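# Transfer bar-borne ball to empty post, rack both bars

## Task

Take the ball currently resting on one of the long bars and place it in the cup on top of the upright post that has nothing on it; seat both long bars in their forked stands; at the finish the other ball must also be sitting on its post. Everything must stay in place on its own, with no robot holding or propping anything, and the arms must release their grip and pull away once the arrangement is complete.

## Robot and tools

Setup. Four identical i2rt Big YAM arms, named arm1, arm2, arm3 and arm4, share the workspace. Each has six revolute joints, a two-finger gripper and a wrist camera (arm1_cam_wrist through arm4_cam_wrist). A fixed room camera, cam_high, looks down on the scene. With joint1 and joint6 at 0 and the hand level and pointing forward, the wrist camera rides on top of the hand and looks toward the fingertips. The hand can reach roughly 1.0 m from the joint1 axis.

Frames. Positions use a single scene frame with its origin on the floor and +z upward. The hand point is midway between the fingertips; its z axis runs along the fingers and its y axis is the direction the fingers open and close. Each arm's foot has its own pose in that frame, but no result line prints it.

execute_actions. Argument actions is a list holding either one action object or nothing (an empty list only reports state and images). The action object is keyed by arm name; each arm name maps to {"joints": {...}}, and the joints map holds absolute targets, not offsets, by name: joint1_rad to joint6_rad in radians and gripper_m in metres. You may list any subset of joints and arms; all named motions start at once and may finish at different times. Ranges: joint1_rad -2.879 to 2.879 (base yaw, positive counter-clockwise seen from above, 0 faces the way the foot faces); joint2_rad 0 to 3.141 (shoulder, 0 has the upper arm pointing back about level, increasing lifts it up then forward); joint3_rad 0 to 3.019 (elbow, 0 folded, increasing opens); joint4_rad -1.692 to 1.57 (hand pitch, positive tips fingers up); joint5_rad -1.57 to 1.57 (hand sideways swing, positive to the arm's right); joint6_rad -2.094 to 2.094 (hand roll, positive clockwise viewed from behind); gripper_m 0 to 0.093 (fingertip gap). A joint counts as arrived within ±0.045, ±0.14, ±0.09, ±0.055, ±0.03, ±0.035 rad for joints 1 to 6 and ±0.003 m for the gripper. An action runs at most 15 s. Joints move at different speeds, so the hand may sweep a wide arc between postures. Optional argument cameras lists camera names (arm1_cam_wrist ... arm4_cam_wrist, cam_high, or "all"); omitted, null or ["all"] gives every camera, [] gives none. Any unknown key, camera name or out-of-range number rejects the whole call and nothing moves.

Results. Each result gives every arm's state (joint_positions, joint_status, on_its_own) plus images taken at the end; the pictures line names the cameras in image order. joint_status words: off_target means the joint stopped short and may still be pushing; contact_stop and time_out mean it now holds where it stopped, except that a timed-out joint may keep a target (its old one, or one within 0.375, 0.375, 0.113, 0.225, 0.075, 0.3 rad of where it sits for joints 1 to 6) and keep pushing, and on_its_own will list it; it moves there alone if freed. "joint command not followed" with a cause line means a safety check blocked that arm's joint targets (the gripper part still runs); blocked joints show not_followed and may be retried on every later action until valid targets are sent. In on_its_own, "held at" is a held target, not the current position. A stop in one call cancels the remaining motion calls in that same reply. Joints omitted from an action can still be pushing toward older targets. A target very near the current reading may produce no movement.

wait: seconds from 0 to 10; commands nothing and returns the same report as an empty action. zoom_image: camera (one of the five names) and region [x0, y0, x1, y1] in image pixels from the top-left corner, at most 504 by 504, on that camera's most recent full image. read_manual: optional section, only "licences", returns URDF licence text. finished_scene: scene, an integer from 1 to 2, the current scene's number; it is final and reports success.

Cautions. The arms do not stop on contact and can push hard; to relieve a pushing joint, command its reported position. Two arms pressing hard together fails the run, and a hard collision may; the anti-collision check can react late and ignores fingers, gripper housings and wrist cameras, and no line reports arm-to-arm contact. Contact through a carried object does not count. Arms do not wait for one another. Never knock objects off the work area or onto the floor. Loose objects may be nudged briefly by outside disturbances, so verify before finishing. Holding loads heats motors: a MOTOR HOT line appears from 85 °C, and at 100 °C the arm goes limp and drops (OVER-TEMPERATURE FAULT, joint_status limit_stop_at_motor_heat; resend targets afterwards). A loaded joint held up sags over time. The arms keep holding the last command while you think. Avoid drops, slips, slams and hard pushes, keep motions short, and at the end open the grippers and move the arms away so nothing relies on them.

Each tool is called after "Emit:" as name(argument=value, ...), one argument or row to a line, values as JSON.

## Session

Emit:
execute_actions(
  actions=[],
)

Scene clock: 0.00 s.
arm1.joint_positions: joint1_rad=+0.266 joint2_rad=+0.634 joint3_rad=+1.478 joint4_rad=-1.127 joint5_rad=+0.114 joint6_rad=+0.410 gripper_m=+0.095
arm1.joint_status: not commanded
arm1.hand: x=+1.2115 y=-0.0611 z=+1.4531 quat_wxyz=(-0.164, -0.796, +0.072, +0.579) (m; scene frame)
arm2.joint_positions: joint1_rad=-0.079 joint2_rad=+0.571 joint3_rad=+1.409 joint4_rad=-1.321 joint5_rad=+0.106 joint6_rad=+0.497 gripper_m=+0.094
arm2.joint_status: not commanded
arm2.hand: x=-0.0242 y=+1.2441 z=+1.3707 quat_wxyz=(-0.418, -0.753, -0.398, +0.315) (m; scene frame)
arm3.joint_positions: joint1_rad=+0.096 joint2_rad=+0.584 joint3_rad=+1.319 joint4_rad=-1.360 joint5_rad=-0.161 joint6_rad=-0.358 gripper_m=+0.094
arm3.joint_status: not commanded
arm3.hand: x=-1.2211 y=+0.0365 z=+1.3046 quat_wxyz=(-0.455, +0.214, -0.865, -0.003) (m; scene frame)
arm4.joint_positions: joint1_rad=+0.318 joint2_rad=+0.634 joint3_rad=+1.385 joint4_rad=-1.309 joint5_rad=-0.298 joint6_rad=-0.104 gripper_m=+0.095
arm4.joint_status: not commanded
arm4.hand: x=-0.1186 y=-1.2417 z=+1.3645 quat_wxyz=(-0.195, +0.765, -0.405, -0.461) (m; scene frame)
pictures: arm1_cam_wrist, arm2_cam_wrist, arm3_cam_wrist, arm4_cam_wrist, cam_high
Images, in order (width x height): arm1_cam_wrist 896x504, arm2_cam_wrist 896x504, arm3_cam_wrist 896x504, arm4_cam_wrist 896x504, cam_high 896x504.

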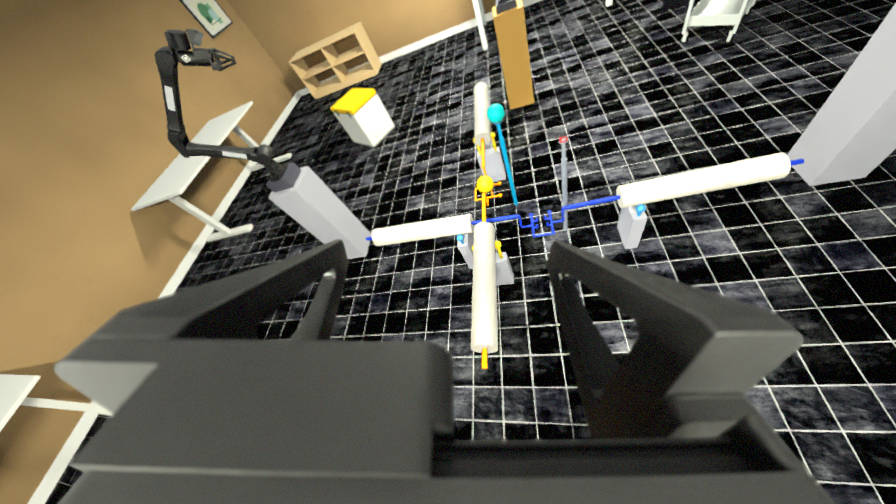

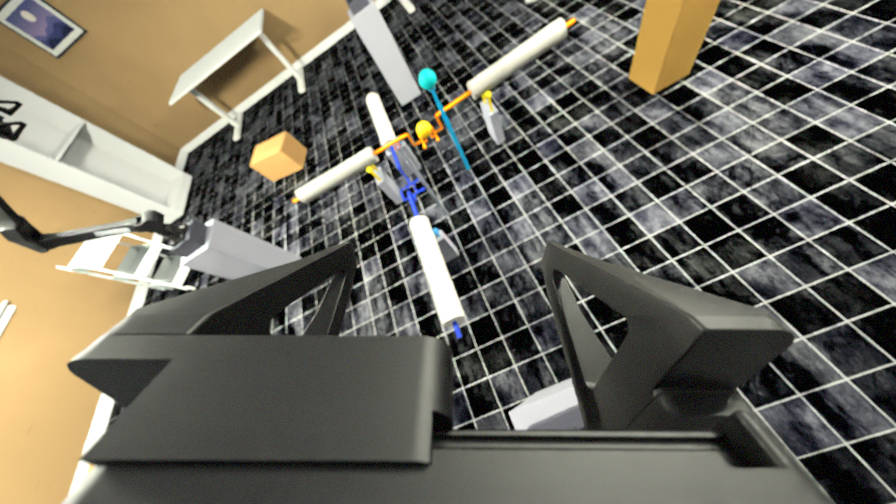

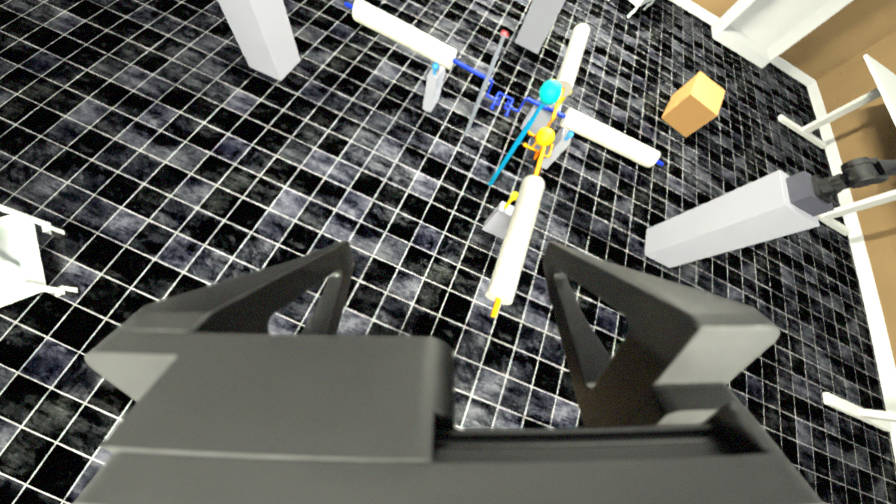

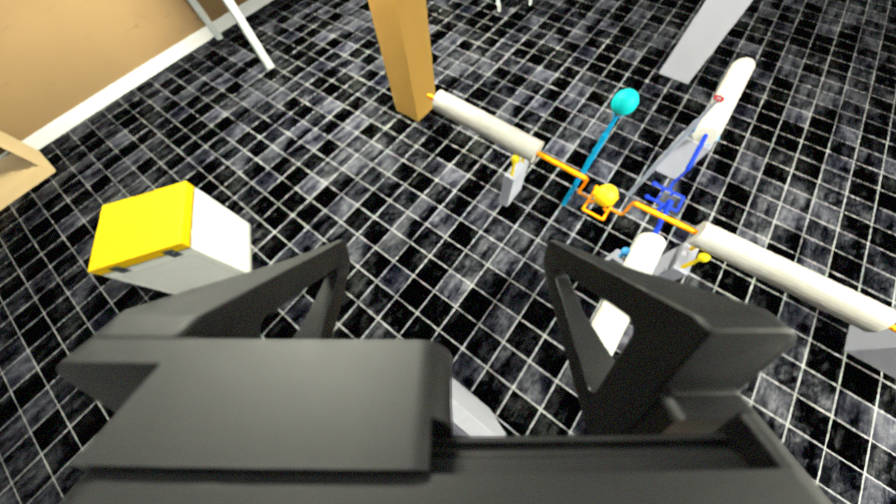

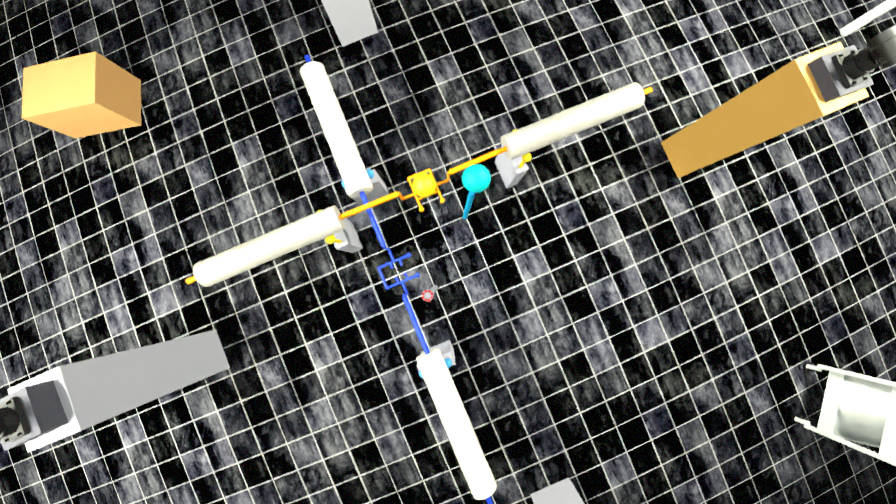

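Emit:
zoom_image(
  camera="cam_high",
  region=[300, 130, 560, 330],
)

Emit:
zoom_image(
  camera="arm1_cam_wrist",
  region=[400, 80, 680, 300],
)

Region (300, 130, 560, 330) of cam_high's 896x504 image, scaled by 1.938, with more detail than that image has; it fills the top 388 rows of this view, and the rest is white.

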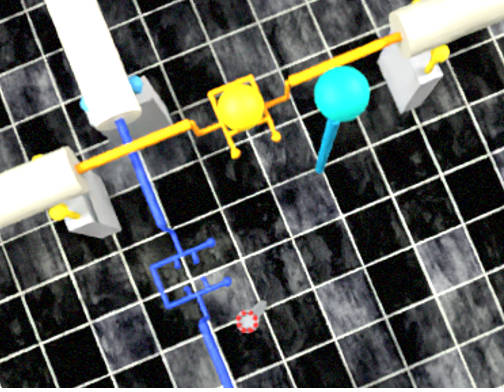

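Region (400, 80, 680, 300) of arm1_cam_wrist's 896x504 image, scaled by 1.800, with more detail than that image has; it fills the top 396 rows of this view, and the rest is white.

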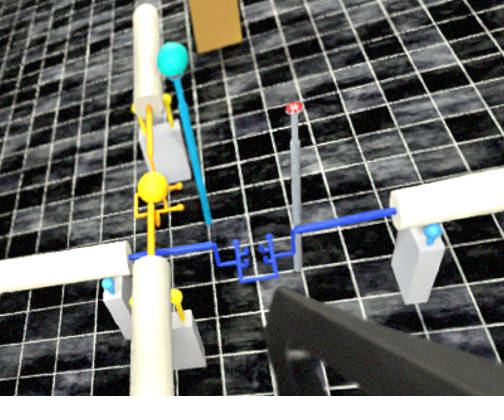

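Emit:
execute_actions(
  actions=[
    {"arm1": {"joints": {"joint1_rad": 0.54, "joint2_rad": 2.34, "joint3_rad": 1.34, "joint4_rad": -0.545, "joint5_rad": 0.0, "joint6_rad": 0.585, "gripper_m": 0.07}}, "arm3": {"joints": {"joint1_rad": -0.533, "joint2_rad": 2.235, "joint3_rad": 1.205, "joint4_rad": -0.53, "joint5_rad": 0.0, "joint6_rad": -0.583, "gripper_m": 0.07}}, "arm2": {"joints": {"joint1_rad": 0.09, "joint2_rad": 1.764, "joint3_rad": 0.764, "joint4_rad": 1.0, "joint5_rad": 0.0, "joint6_rad": 0.0}}},
  ],
)

Scene clock: 58.13 s.
arm1.joint_positions: joint1_rad=+0.537 joint2_rad=+2.342 joint3_rad=+1.325 joint4_rad=-0.555 joint5_rad=+0.002 joint6_rad=+0.572 gripper_m=+0.070
arm1.joint_status: all done
arm1.hand: x=+1.0010 y=-0.2901 z=+0.6089 quat_wxyz=(+0.006, -1.000, -0.003, +0.002) (m; scene frame)
arm2.joint_positions: joint1_rad=+0.083 joint2_rad=+1.751 joint3_rad=+0.752 joint4_rad=+0.979 joint5_rad=+0.002 joint6_rad=+0.009 gripper_m=+0.094
arm2.joint_status: all done
arm2.hand: x=+0.0749 y=+0.8470 z=+0.9764 quat_wxyz=(-0.527, -0.472, -0.532, +0.466) (m; scene frame)
arm3.joint_positions: joint1_rad=-0.540 joint2_rad=+2.226 joint3_rad=+1.199 joint4_rad=-0.542 joint5_rad=-0.002 joint6_rad=-0.572 gripper_m=+0.070
arm3.joint_status: all done
arm3.hand: x=-1.0328 y=-0.2801 z=+0.6090 quat_wxyz=(+0.004, -0.009, -1.000, -0.002) (m; scene frame)
arm4.joint_positions: joint1_rad=+0.318 joint2_rad=+0.634 joint3_rad=+1.385 joint4_rad=-1.309 joint5_rad=-0.298 joint6_rad=-0.104 gripper_m=+0.095
arm4.joint_status: not commanded
arm4.hand: x=-0.1186 y=-1.2417 z=+1.3645 quat_wxyz=(-0.195, +0.765, -0.405, -0.461) (m; scene frame)
pictures: arm1_cam_wrist, arm2_cam_wrist, arm3_cam_wrist, arm4_cam_wrist, cam_high
Images, in order (width x height): arm1_cam_wrist 896x504, arm2_cam_wrist 896x504, arm3_cam_wrist 896x504, arm4_cam_wrist 896x504, cam_high 896x504.

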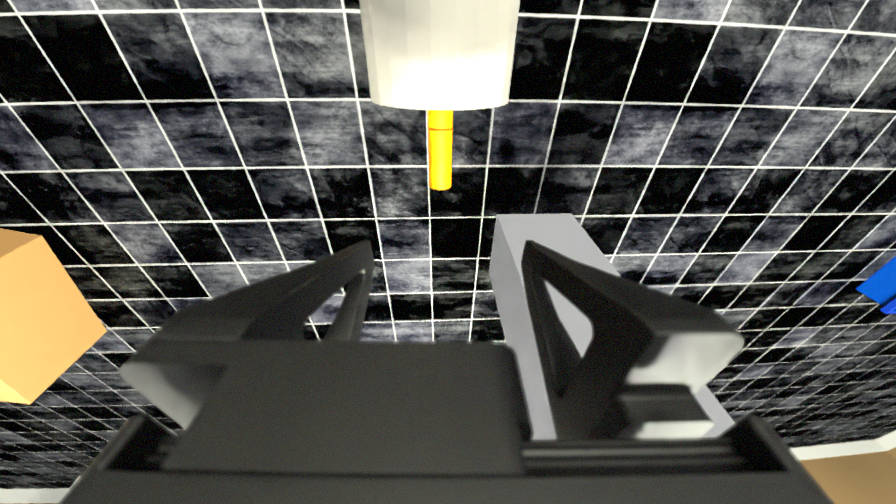

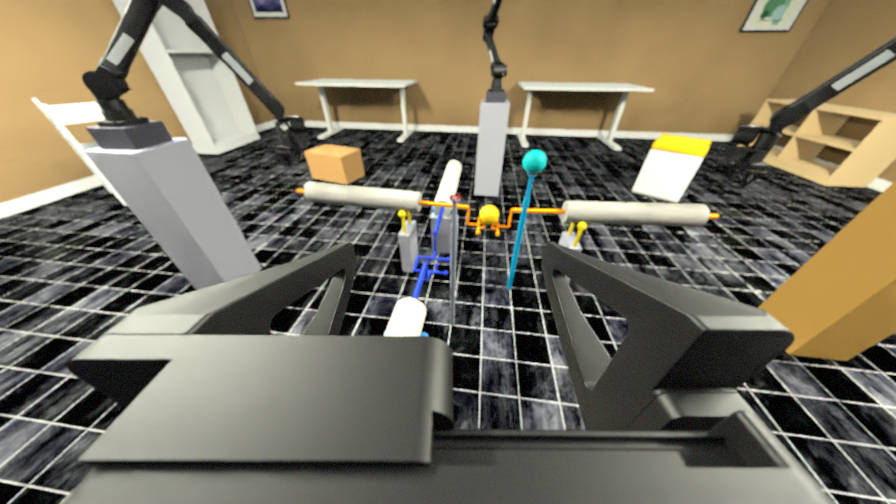

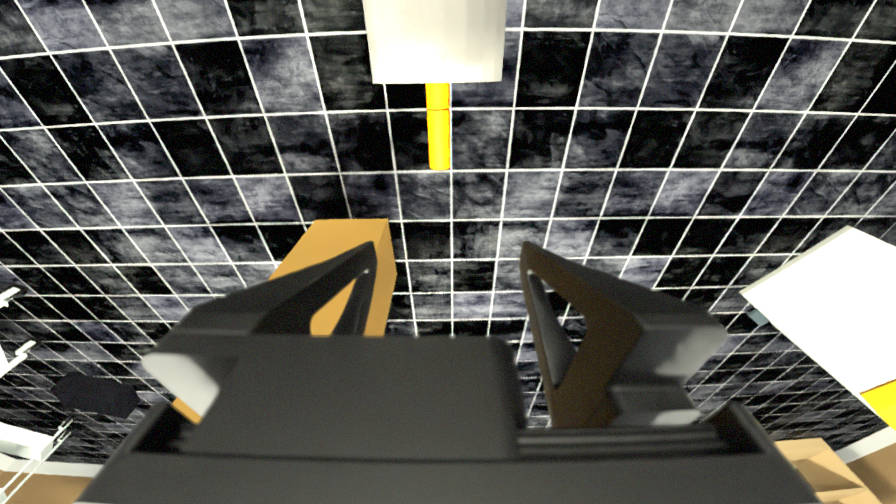

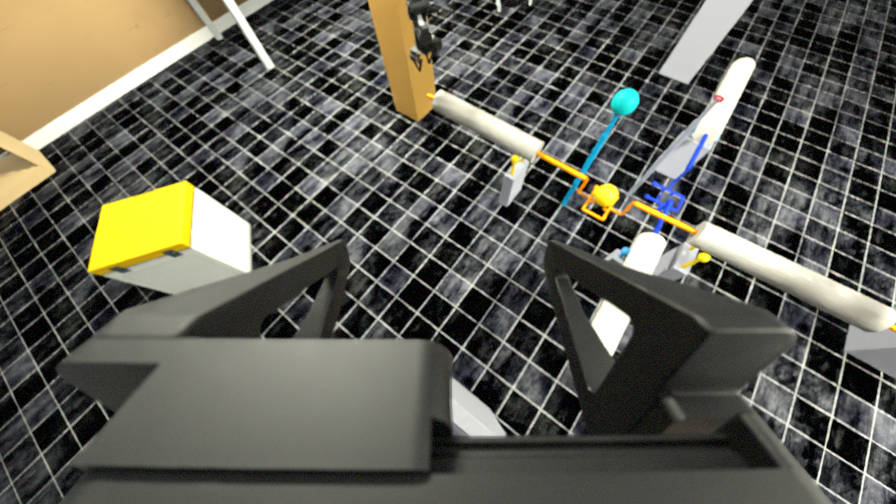

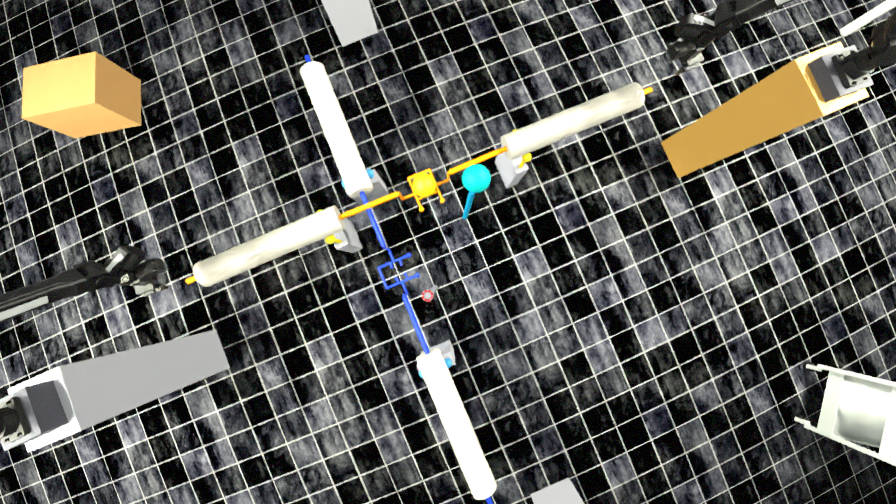

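Emit:
execute_actions(
  actions=[
    {"arm1": {"joints": {"joint1_rad": 0.541, "joint2_rad": 2.73, "joint3_rad": 1.585, "joint4_rad": -0.395, "joint6_rad": 0.595}}, "arm3": {"joints": {"joint1_rad": -0.49, "joint2_rad": 2.635, "joint3_rad": 1.44, "joint4_rad": -0.355, "joint6_rad": -0.535}}},
  ],
  cameras=["arm1_cam_wrist", "arm3_cam_wrist", "arm2_cam_wrist"],
)

Scene clock: 86.50 s.
arm1.joint_positions: joint1_rad=+0.546 joint2_rad=+2.622 joint3_rad=+1.603 joint4_rad=-0.398 joint5_rad=+0.006 joint6_rad=+0.584 gripper_m=+0.070
arm1.joint_status: all done
arm1.hand: x=+0.9308 y=-0.3411 z=+0.5156 quat_wxyz=(-0.035, -0.997, -0.002, +0.067) (m; scene frame)
arm2.joint_positions: joint1_rad=+0.083 joint2_rad=+1.751 joint3_rad=+0.752 joint4_rad=+0.979 joint5_rad=+0.002 joint6_rad=+0.009 gripper_m=+0.094
arm2.joint_status: not commanded
arm2.hand: x=+0.0749 y=+0.8470 z=+0.9764 quat_wxyz=(-0.527, -0.472, -0.532, +0.466) (m; scene frame)
arm3.joint_positions: joint1_rad=-0.485 joint2_rad=+2.531 joint3_rad=+1.440 joint4_rad=-0.360 joint5_rad=-0.018 joint6_rad=-0.539 gripper_m=+0.070
arm3.joint_status: all done
arm3.hand: x=-0.9561 y=-0.2909 z=+0.5003 quat_wxyz=(-0.050, +0.003, -0.999, +0.022) (m; scene frame)
arm4.joint_positions: joint1_rad=+0.318 joint2_rad=+0.634 joint3_rad=+1.385 joint4_rad=-1.309 joint5_rad=-0.298 joint6_rad=-0.104 gripper_m=+0.095
arm4.joint_status: not commanded
arm4.hand: x=-0.1186 y=-1.2417 z=+1.3645 quat_wxyz=(-0.195, +0.765, -0.405, -0.461) (m; scene frame)
pictures: arm1_cam_wrist, arm2_cam_wrist, arm3_cam_wrist
Images, in order (width x height): arm1_cam_wrist 896x504, arm2_cam_wrist 896x504, arm3_cam_wrist 896x504.

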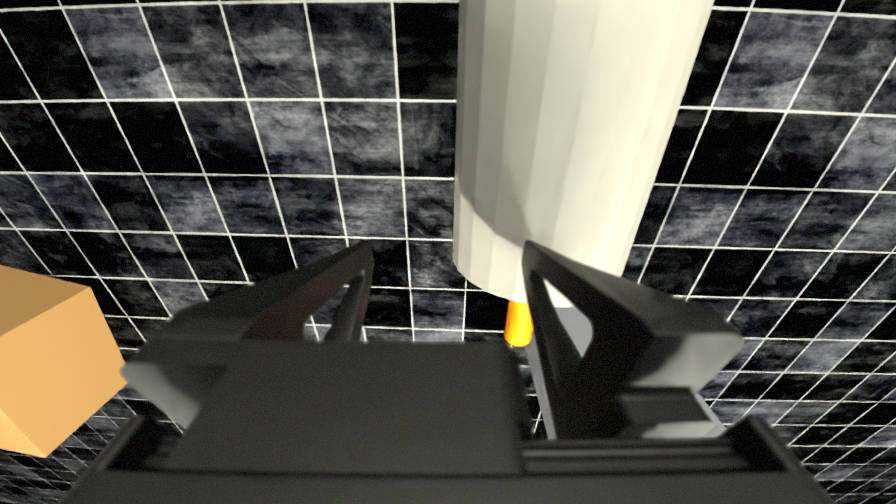

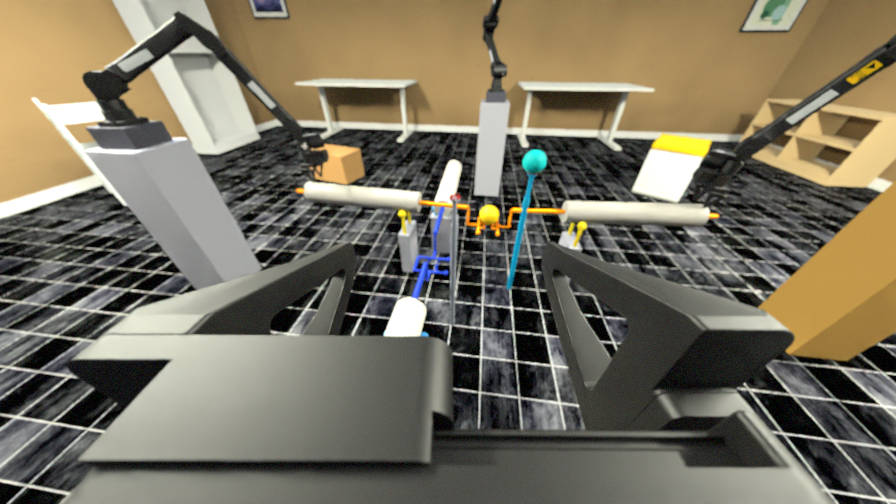

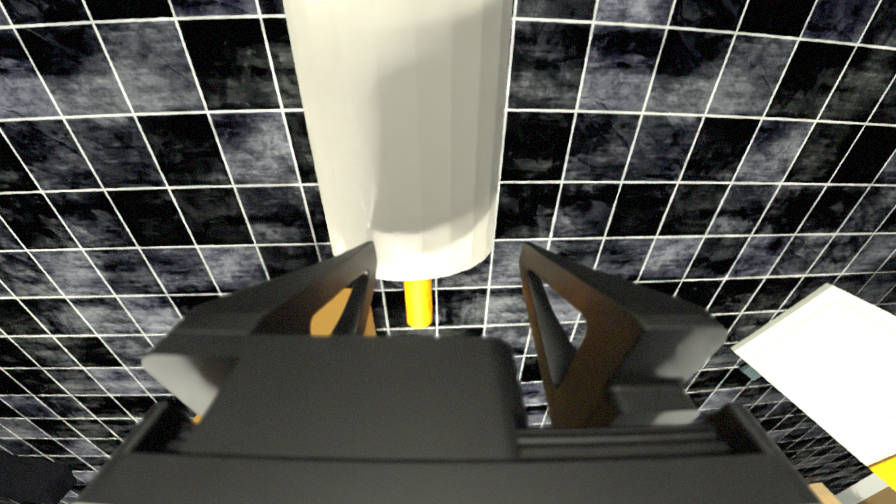

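Emit:
execute_actions(
  actions=[
    {"arm1": {"joints": {"joint1_rad": 0.541, "joint2_rad": 2.525, "joint3_rad": 1.445, "joint4_rad": -0.485}}, "arm3": {"joints": {"joint1_rad": -0.49, "joint2_rad": 2.42, "joint3_rad": 1.322, "joint4_rad": -0.468, "joint5_rad": 0.0}}},
  ],
  cameras=["arm1_cam_wrist", "arm3_cam_wrist"],
)

Scene clock: 108.80 s.
arm1.joint_positions: joint1_rad=+0.546 joint2_rad=+2.524 joint3_rad=+1.431 joint4_rad=-0.479 joint5_rad=+0.001 joint6_rad=+0.584 gripper_m=+0.070
arm1.joint_status: all done
arm1.hand: x=+0.9954 y=-0.2989 z=+0.5338 quat_wxyz=(+0.006, -1.000, -0.002, +0.001) (m; scene frame)
arm2.joint_positions: joint1_rad=+0.083 joint2_rad=+1.751 joint3_rad=+0.752 joint4_rad=+0.979 joint5_rad=+0.002 joint6_rad=+0.009 gripper_m=+0.094
arm2.joint_status: not commanded
arm2.hand: x=+0.0749 y=+0.8470 z=+0.9764 quat_wxyz=(-0.527, -0.472, -0.532, +0.466) (m; scene frame)
arm3.joint_positions: joint1_rad=-0.485 joint2_rad=+2.419 joint3_rad=+1.309 joint4_rad=-0.464 joint5_rad=-0.004 joint6_rad=-0.536 gripper_m=+0.070
arm3.joint_status: all done
arm3.hand: x=-1.0059 y=-0.2640 z=+0.5338 quat_wxyz=(+0.006, +0.001, -1.000, -0.004) (m; scene frame)
arm4.joint_positions: joint1_rad=+0.318 joint2_rad=+0.634 joint3_rad=+1.385 joint4_rad=-1.309 joint5_rad=-0.298 joint6_rad=-0.104 gripper_m=+0.095
arm4.joint_status: not commanded
arm4.hand: x=-0.1186 y=-1.2417 z=+1.3645 quat_wxyz=(-0.195, +0.765, -0.405, -0.461) (m; scene frame)
pictures: arm1_cam_wrist, arm3_cam_wrist
Images, in order (width x height): arm1_cam_wrist 896x504, arm3_cam_wrist 896x504.

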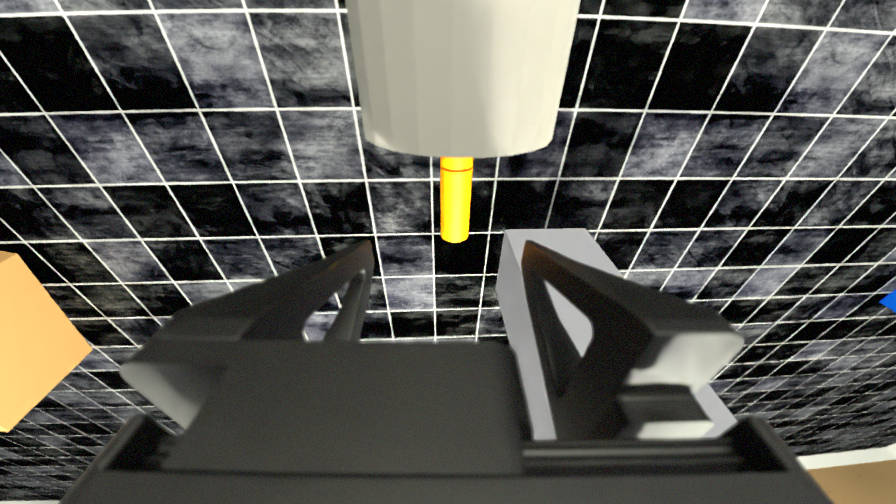

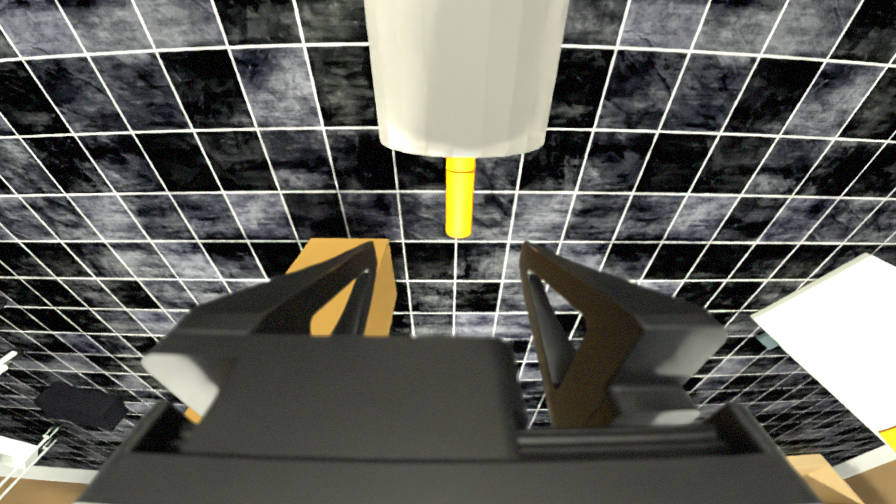

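Emit:
execute_actions(
  actions=[
    {"arm1": {"joints": {"joint1_rad": 0.536, "joint2_rad": 2.64, "joint3_rad": 1.505, "joint4_rad": -0.43}}, "arm3": {"joints": {"joint1_rad": -0.498, "joint2_rad": 2.537, "joint3_rad": 1.374, "joint4_rad": -0.40}}},
  ],
  cameras=[],
)

Emit:
execute_actions(
  actions=[
    {"arm1": {"joints": {"joint2_rad": 2.735, "joint3_rad": 1.578, "joint4_rad": -0.40}}, "arm3": {"joints": {"joint2_rad": 2.636, "joint3_rad": 1.436, "joint4_rad": -0.36}}},
  ],
  cameras=["arm1_cam_wrist", "arm3_cam_wrist"],
)

Scene clock: 116.77 s.
arm1.joint_positions: joint1_rad=+0.546 joint2_rad=+2.638 joint3_rad=+1.499 joint4_rad=-0.437 joint5_rad=+0.001 joint6_rad=+0.584 gripper_m=+0.070
arm1.joint_status: all done
arm1.hand: x=+0.9954 y=-0.2984 z=+0.4855 quat_wxyz=(+0.007, -1.000, -0.002, -0.001) (m; scene frame)
arm2.joint_positions: joint1_rad=+0.083 joint2_rad=+1.751 joint3_rad=+0.752 joint4_rad=+0.979 joint5_rad=+0.002 joint6_rad=+0.009 gripper_m=+0.094
arm2.joint_status: not commanded
arm2.hand: x=+0.0749 y=+0.8470 z=+0.9764 quat_wxyz=(-0.527, -0.472, -0.532, +0.466) (m; scene frame)
arm3.joint_positions: joint1_rad=-0.490 joint2_rad=+2.524 joint3_rad=+1.367 joint4_rad=-0.407 joint5_rad=-0.004 joint6_rad=-0.536 gripper_m=+0.070
arm3.joint_status: all done
arm3.hand: x=-1.0025 y=-0.2689 z=+0.4909 quat_wxyz=(+0.002, -0.001, -1.000, -0.001) (m; scene frame)
arm4.joint_positions: joint1_rad=+0.318 joint2_rad=+0.634 joint3_rad=+1.385 joint4_rad=-1.309 joint5_rad=-0.298 joint6_rad=-0.104 gripper_m=+0.095
arm4.joint_status: not commanded
arm4.hand: x=-0.1186 y=-1.2417 z=+1.3645 quat_wxyz=(-0.195, +0.765, -0.405, -0.461) (m; scene frame)
pictures: none
No camera images: the call's "cameras" was empty. Leave "cameras" out to get every camera's image.

Scene clock: 117.67 s.
arm1.joint_positions: joint1_rad=+0.543 joint2_rad=+2.729 joint3_rad=+1.561 joint4_rad=-0.412 joint5_rad=+0.000 joint6_rad=+0.588 gripper_m=+0.070
arm1.joint_status: all done
arm1.hand: x=+0.9958 y=-0.2966 z=+0.4475 quat_wxyz=(+0.007, -1.000, +0.001, -0.002) (m; scene frame)
arm2.joint_positions: joint1_rad=+0.083 joint2_rad=+1.751 joint3_rad=+0.752 joint4_rad=+0.979 joint5_rad=+0.002 joint6_rad=+0.009 gripper_m=+0.094
arm2.joint_status: not commanded
arm2.hand: x=+0.0749 y=+0.8470 z=+0.9764 quat_wxyz=(-0.527, -0.472, -0.532, +0.466) (m; scene frame)
arm3.joint_positions: joint1_rad=-0.490 joint2_rad=+2.620 joint3_rad=+1.427 joint4_rad=-0.368 joint5_rad=-0.004 joint6_rad=-0.536 gripper_m=+0.070
arm3.joint_status: all done
arm3.hand: x=-1.0017 y=-0.2696 z=+0.4511 quat_wxyz=(+0.001, -0.001, -1.000, -0.001) (m; scene frame)
arm4.joint_positions: joint1_rad=+0.318 joint2_rad=+0.634 joint3_rad=+1.385 joint4_rad=-1.309 joint5_rad=-0.298 joint6_rad=-0.104 gripper_m=+0.095
arm4.joint_status: not commanded
arm4.hand: x=-0.1186 y=-1.2417 z=+1.3645 quat_wxyz=(-0.195, +0.765, -0.405, -0.461) (m; scene frame)
pictures: arm1_cam_wrist, arm3_cam_wrist
Images, in order (width x height): arm1_cam_wrist 896x504, arm3_cam_wrist 896x504.

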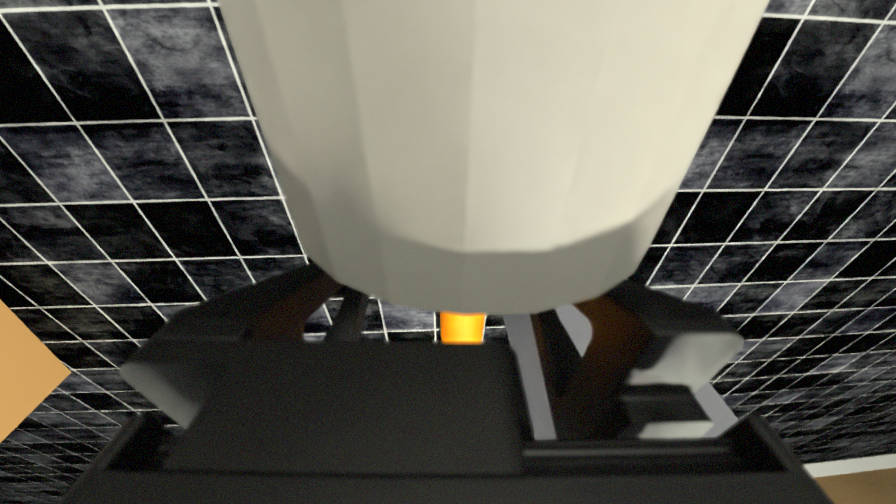

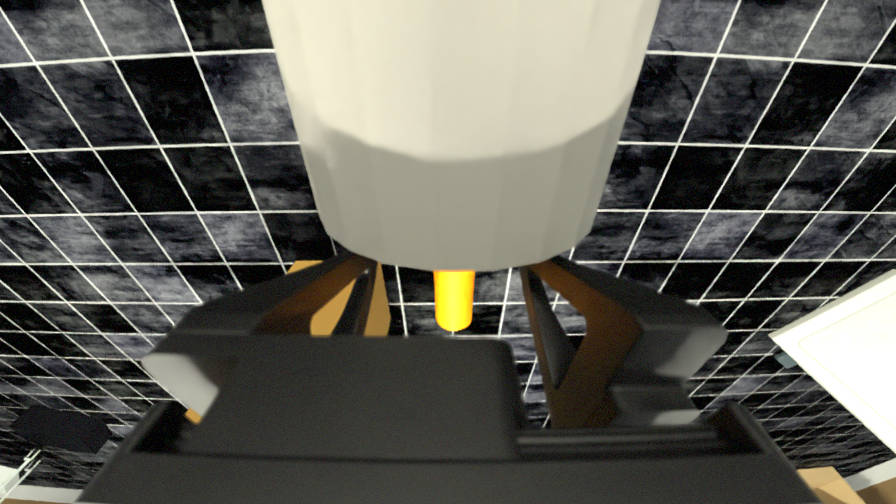

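Emit:
execute_actions(
  actions=[
    {"arm1": {"joints": {"joint2_rad": 2.745, "gripper_m": 0.0}}, "arm3": {"joints": {"joint2_rad": 2.657, "gripper_m": 0.0}}},
  ],
  cameras=["arm1_cam_wrist", "arm3_cam_wrist"],
)

Scene clock: 123.83 s.
arm1.joint_positions: joint1_rad=+0.535 joint2_rad=+2.730 joint3_rad=+1.558 joint4_rad=-0.414 joint5_rad=+0.006 joint6_rad=+0.583 gripper_m=+0.019
arm1.joint_status: gripper_m off_target (ended at +0.019, target +0.000); the others done
arm1.hand: x=+0.9953 y=-0.2903 z=+0.4467 quat_wxyz=(+0.012, -1.000, +0.003, -0.003) (m; scene frame)
arm2.joint_positions: joint1_rad=+0.083 joint2_rad=+1.751 joint3_rad=+0.752 joint4_rad=+0.979 joint5_rad=+0.002 joint6_rad=+0.009 gripper_m=+0.094
arm2.joint_status: not commanded
arm2.hand: x=+0.0749 y=+0.8470 z=+0.9764 quat_wxyz=(-0.527, -0.472, -0.532, +0.466) (m; scene frame)
arm3.joint_positions: joint1_rad=-0.493 joint2_rad=+2.623 joint3_rad=+1.428 joint4_rad=-0.364 joint5_rad=+0.002 joint6_rad=-0.537 gripper_m=+0.018
arm3.joint_status: gripper_m off_target (ended at +0.018, target +0.000); the others done
arm3.hand: x=-1.0028 y=-0.2720 z=+0.4498 quat_wxyz=(+0.002, -0.002, -1.000, +0.003) (m; scene frame)
arm4.joint_positions: joint1_rad=+0.318 joint2_rad=+0.634 joint3_rad=+1.385 joint4_rad=-1.309 joint5_rad=-0.298 joint6_rad=-0.104 gripper_m=+0.095
arm4.joint_status: not commanded
arm4.hand: x=-0.1186 y=-1.2417 z=+1.3645 quat_wxyz=(-0.195, +0.765, -0.405, -0.461) (m; scene frame)
pictures: arm1_cam_wrist, arm3_cam_wrist
Images, in order (width x height): arm1_cam_wrist 896x504, arm3_cam_wrist 896x504.

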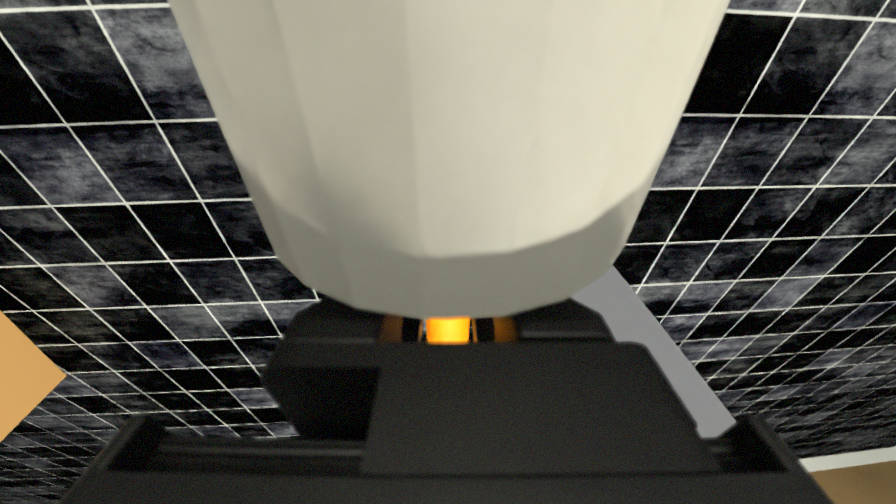

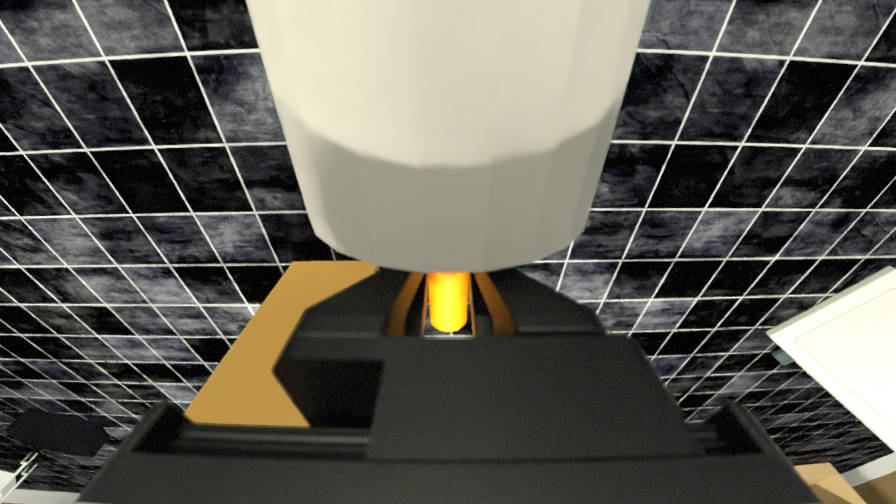

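Emit:
execute_actions(
  actions=[
    {"arm1": {"joints": {"joint2_rad": 2.468, "joint3_rad": 1.395, "joint4_rad": -0.492}}, "arm3": {"joints": {"joint2_rad": 2.367, "joint3_rad": 1.303, "joint4_rad": -0.502}}},
  ],
  cameras=["arm2_cam_wrist", "arm3_cam_wrist"],
)

Scene clock: 149.20 s.
arm1.joint_positions: joint1_rad=+0.534 joint2_rad=+2.478 joint3_rad=+1.391 joint4_rad=-0.486 joint5_rad=+0.008 joint6_rad=+0.578 gripper_m=+0.019
arm1.joint_status: all done
arm1.hand: x=+0.9962 y=-0.2894 z=+0.5509 quat_wxyz=(+0.008, -1.000, +0.001, +0.002) (m; scene frame)
arm2.joint_positions: joint1_rad=+0.083 joint2_rad=+1.751 joint3_rad=+0.752 joint4_rad=+0.979 joint5_rad=+0.002 joint6_rad=+0.009 gripper_m=+0.094
arm2.joint_status: not commanded
arm2.hand: x=+0.0749 y=+0.8470 z=+0.9764 quat_wxyz=(-0.527, -0.472, -0.532, +0.466) (m; scene frame)
arm3.joint_positions: joint1_rad=-0.493 joint2_rad=+2.384 joint3_rad=+1.307 joint4_rad=-0.486 joint5_rad=+0.001 joint6_rad=-0.537 gripper_m=+0.018
arm3.joint_status: all done
arm3.hand: x=-1.0022 y=-0.2715 z=+0.5510 quat_wxyz=(+0.003, -0.003, -1.000, +0.001) (m; scene frame)
arm4.joint_positions: joint1_rad=+0.318 joint2_rad=+0.634 joint3_rad=+1.385 joint4_rad=-1.309 joint5_rad=-0.298 joint6_rad=-0.104 gripper_m=+0.095
arm4.joint_status: not commanded
arm4.hand: x=-0.1186 y=-1.2417 z=+1.3645 quat_wxyz=(-0.195, +0.765, -0.405, -0.461) (m; scene frame)
pictures: arm2_cam_wrist, arm3_cam_wrist
Images, in order (width x height): arm2_cam_wrist 896x504, arm3_cam_wrist 896x504.

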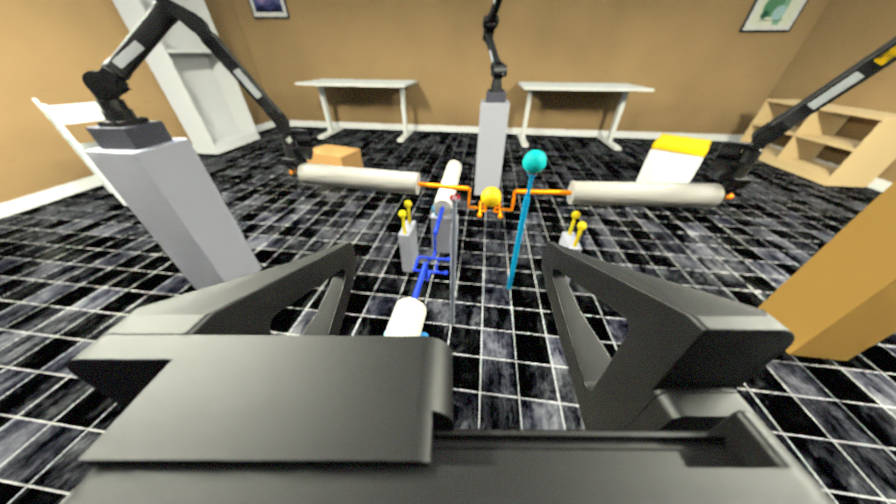

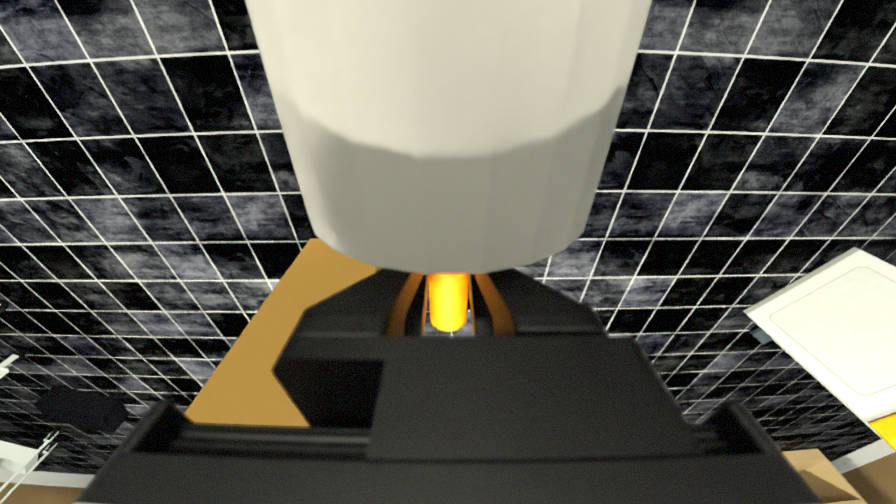

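Emit:
execute_actions(
  actions=[
    {"arm1": {"joints": {"joint1_rad": 0.579, "joint2_rad": 2.198, "joint3_rad": 1.205, "joint4_rad": -0.572, "joint6_rad": 0.632}}, "arm3": {"joints": {"joint1_rad": -0.456, "joint2_rad": 2.203, "joint3_rad": 1.382, "joint4_rad": -0.741, "joint6_rad": -0.493}}},
  ],
  cameras=[],
)

Emit:
execute_actions(
  actions=[
    {"arm1": {"joints": {"joint1_rad": 0.627, "joint2_rad": 1.93, "joint3_rad": 1.091, "joint4_rad": -0.727, "joint6_rad": 0.68}}, "arm3": {"joints": {"joint1_rad": -0.424, "joint2_rad": 2.102, "joint3_rad": 1.533, "joint4_rad": -0.993, "joint6_rad": -0.461}}},
  ],
  cameras=["arm2_cam_wrist"],
)

Scene clock: 155.40 s.
arm1.joint_positions: joint1_rad=+0.573 joint2_rad=+2.209 joint3_rad=+1.199 joint4_rad=-0.561 joint5_rad=+0.007 joint6_rad=+0.620 gripper_m=+0.019
arm1.joint_status: all done
arm1.hand: x=+1.0358 y=-0.2889 z=+0.6499 quat_wxyz=(+0.007, -1.000, +0.002, +0.004) (m; scene frame)
arm2.joint_positions: joint1_rad=+0.083 joint2_rad=+1.751 joint3_rad=+0.752 joint4_rad=+0.979 joint5_rad=+0.002 joint6_rad=+0.009 gripper_m=+0.094
arm2.joint_status: not commanded
arm2.hand: x=+0.0749 y=+0.8470 z=+0.9764 quat_wxyz=(-0.527, -0.472, -0.532, +0.466) (m; scene frame)
arm3.joint_positions: joint1_rad=-0.449 joint2_rad=+2.208 joint3_rad=+1.361 joint4_rad=-0.721 joint5_rad=+0.001 joint6_rad=-0.495 gripper_m=+0.018
arm3.joint_status: all done
arm3.hand: x=-0.9641 y=-0.2657 z=+0.6539 quat_wxyz=(+0.005, -0.002, -1.000, +0.000) (m; scene frame)
arm4.joint_positions: joint1_rad=+0.318 joint2_rad=+0.634 joint3_rad=+1.385 joint4_rad=-1.309 joint5_rad=-0.298 joint6_rad=-0.104 gripper_m=+0.095
arm4.joint_status: not commanded
arm4.hand: x=-0.1186 y=-1.2417 z=+1.3645 quat_wxyz=(-0.195, +0.765, -0.405, -0.461) (m; scene frame)
pictures: none
No camera images: the call's "cameras" was empty. Leave "cameras" out to get every camera's image.

Scene clock: 156.57 s.
arm1.joint_positions: joint1_rad=+0.618 joint2_rad=+1.939 joint3_rad=+1.083 joint4_rad=-0.712 joint5_rad=+0.008 joint6_rad=+0.665 gripper_m=+0.019
arm1.joint_status: all done
arm1.hand: x=+1.0753 y=-0.2875 z=+0.7496 quat_wxyz=(+0.007, -1.000, +0.003, +0.005) (m; scene frame)
arm2.joint_positions: joint1_rad=+0.083 joint2_rad=+1.751 joint3_rad=+0.752 joint4_rad=+0.979 joint5_rad=+0.002 joint6_rad=+0.009 gripper_m=+0.094
arm2.joint_status: not commanded
arm2.hand: x=+0.0749 y=+0.8470 z=+0.9764 quat_wxyz=(-0.527, -0.472, -0.532, +0.466) (m; scene frame)
arm3.joint_positions: joint1_rad=-0.414 joint2_rad=+2.120 joint3_rad=+1.504 joint4_rad=-0.964 joint5_rad=-0.003 joint6_rad=-0.463 gripper_m=+0.018
arm3.joint_status: all done
arm3.hand: x=-0.9256 y=-0.2619 z=+0.7426 quat_wxyz=(+0.009, +0.000, -1.000, -0.005) (m; scene frame)
arm4.joint_positions: joint1_rad=+0.318 joint2_rad=+0.634 joint3_rad=+1.385 joint4_rad=-1.309 joint5_rad=-0.298 joint6_rad=-0.104 gripper_m=+0.095
arm4.joint_status: not commanded
arm4.hand: x=-0.1186 y=-1.2417 z=+1.3645 quat_wxyz=(-0.195, +0.765, -0.405, -0.461) (m; scene frame)
pictures: arm2_cam_wrist
Images, in order (width x height): arm2_cam_wrist 896x504.

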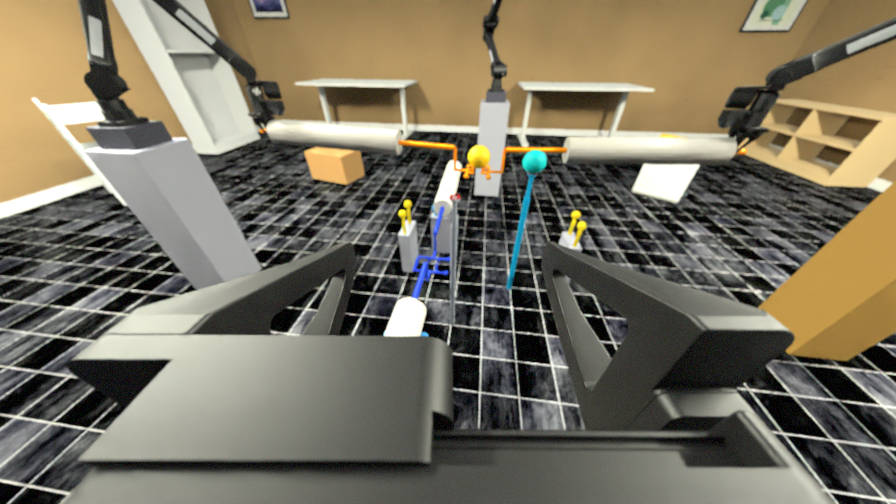

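Emit:
execute_actions(
  actions=[
    {"arm1": {"joints": {"joint1_rad": 0.658, "joint2_rad": 1.649, "joint3_rad": 1.017, "joint4_rad": -0.935, "joint6_rad": 0.711}}, "arm3": {"joints": {"joint1_rad": -0.372, "joint2_rad": 2.052, "joint3_rad": 1.768, "joint4_rad": -1.268, "joint6_rad": -0.404}}},
  ],
  cameras=["arm2_cam_wrist", "cam_high"],
)

Scene clock: 163.87 s.
arm1.joint_positions: joint1_rad=+0.646 joint2_rad=+1.662 joint3_rad=+1.005 joint4_rad=-0.922 joint5_rad=+0.006 joint6_rad=+0.694 gripper_m=+0.019
arm1.joint_status: all done
arm1.hand: x=+1.1214 y=-0.2685 z=+0.8468 quat_wxyz=(+0.010, -1.000, +0.003, +0.000) (m; scene frame)
arm2.joint_positions: joint1_rad=+0.083 joint2_rad=+1.751 joint3_rad=+0.752 joint4_rad=+0.979 joint5_rad=+0.002 joint6_rad=+0.009 gripper_m=+0.094
arm2.joint_status: not commanded
arm2.hand: x=+0.0749 y=+0.8470 z=+0.9764 quat_wxyz=(-0.527, -0.472, -0.532, +0.466) (m; scene frame)
arm3.joint_positions: joint1_rad=-0.361 joint2_rad=+2.083 joint3_rad=+1.727 joint4_rad=-1.234 joint5_rad=-0.004 joint6_rad=-0.408 gripper_m=+0.018
arm3.joint_status: all done
arm3.hand: x=-0.8809 y=-0.2471 z=+0.8391 quat_wxyz=(+0.014, -0.001, -1.000, -0.007) (m; scene frame)
arm4.joint_positions: joint1_rad=+0.318 joint2_rad=+0.634 joint3_rad=+1.385 joint4_rad=-1.309 joint5_rad=-0.298 joint6_rad=-0.104 gripper_m=+0.095
arm4.joint_status: not commanded
arm4.hand: x=-0.1186 y=-1.2417 z=+1.3645 quat_wxyz=(-0.195, +0.765, -0.405, -0.461) (m; scene frame)
pictures: arm2_cam_wrist, cam_high
Images, in order (width x height): arm2_cam_wrist 896x504, cam_high 896x504.

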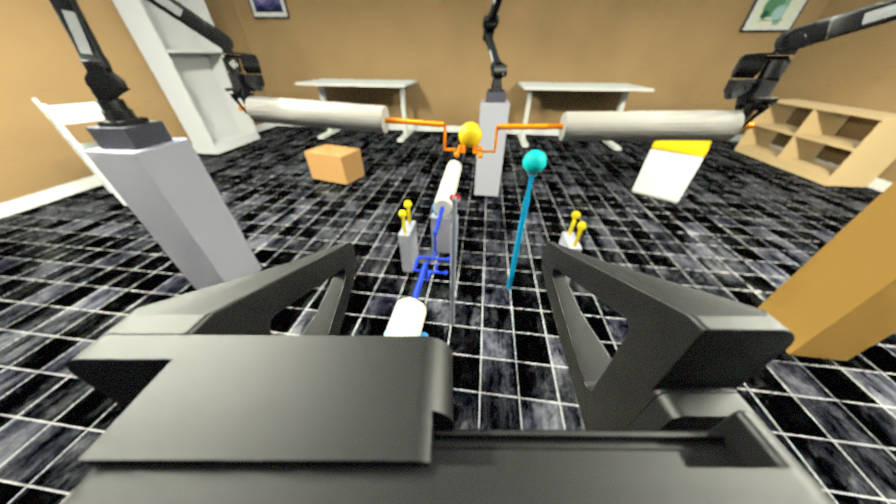

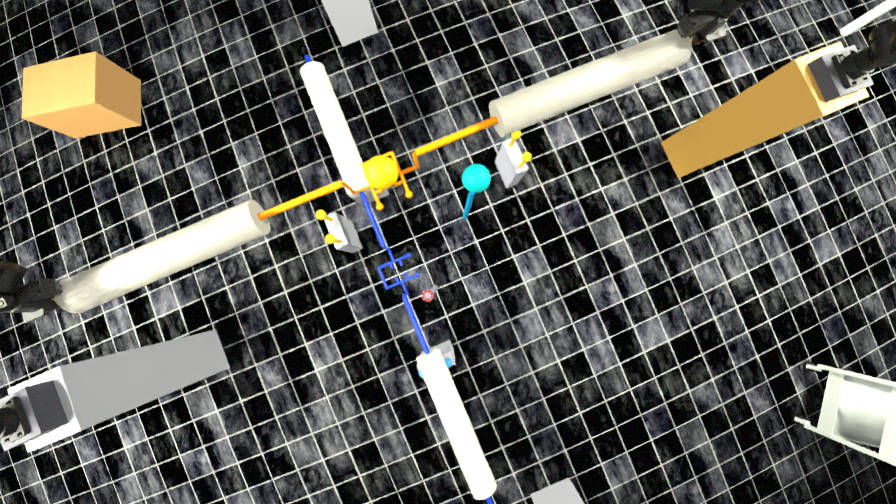

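Emit:
execute_actions(
  actions=[
    {"arm1": {"joints": {"joint1_rad": 0.448, "joint2_rad": 1.462, "joint3_rad": 0.922, "joint4_rad": -1.024, "joint6_rad": 0.491}}, "arm3": {"joints": {"joint1_rad": -0.236, "joint2_rad": 1.935, "joint3_rad": 1.68, "joint4_rad": -1.31, "joint6_rad": -0.268}}},
  ],
  cameras=["arm2_cam_wrist", "cam_high"],
)

Scene clock: 189.07 s.
arm1.joint_positions: joint1_rad=+0.447 joint2_rad=+1.470 joint3_rad=+0.900 joint4_rad=-1.014 joint5_rad=+0.009 joint6_rad=+0.493 gripper_m=+0.019
arm1.joint_status: all done
arm1.hand: x=+1.1229 y=-0.1724 z=+0.8876 quat_wxyz=(+0.012, -1.000, +0.002, -0.002) (m; scene frame)
arm2.joint_positions: joint1_rad=+0.083 joint2_rad=+1.751 joint3_rad=+0.752 joint4_rad=+0.979 joint5_rad=+0.002 joint6_rad=+0.009 gripper_m=+0.094
arm2.joint_status: not commanded
arm2.hand: x=+0.0749 y=+0.8470 z=+0.9764 quat_wxyz=(-0.527, -0.472, -0.532, +0.466) (m; scene frame)
arm3.joint_positions: joint1_rad=-0.225 joint2_rad=+1.968 joint3_rad=+1.670 joint4_rad=-1.296 joint5_rad=-0.004 joint6_rad=-0.269 gripper_m=+0.018
arm3.joint_status: all done
arm3.hand: x=-0.8808 y=-0.1599 z=+0.8860 quat_wxyz=(+0.017, -0.002, -1.000, -0.006) (m; scene frame)
arm4.joint_positions: joint1_rad=+0.318 joint2_rad=+0.634 joint3_rad=+1.385 joint4_rad=-1.309 joint5_rad=-0.298 joint6_rad=-0.104 gripper_m=+0.095
arm4.joint_status: not commanded
arm4.hand: x=-0.1186 y=-1.2417 z=+1.3645 quat_wxyz=(-0.195, +0.765, -0.405, -0.461) (m; scene frame)
pictures: arm2_cam_wrist, cam_high
Images, in order (width x height): arm2_cam_wrist 896x504, cam_high 896x504.

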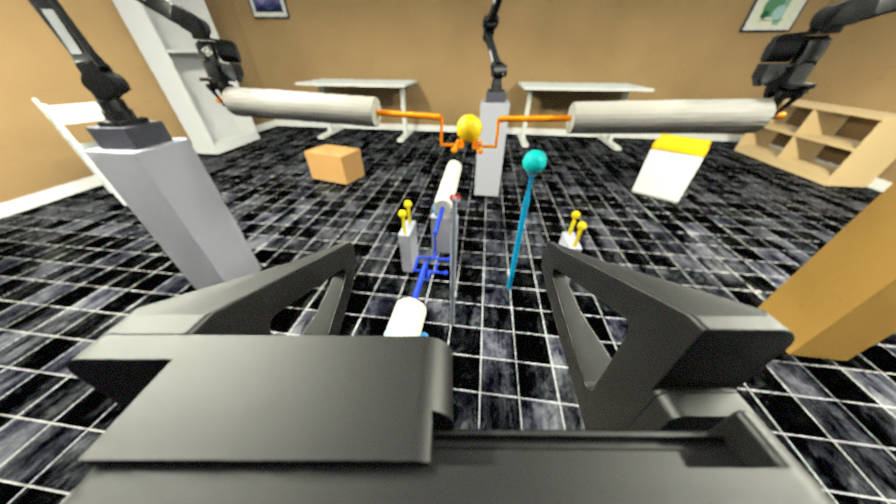

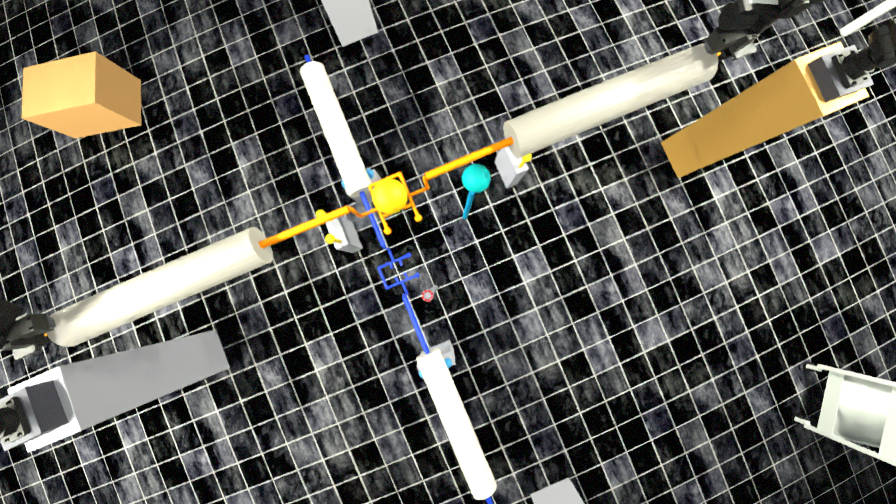

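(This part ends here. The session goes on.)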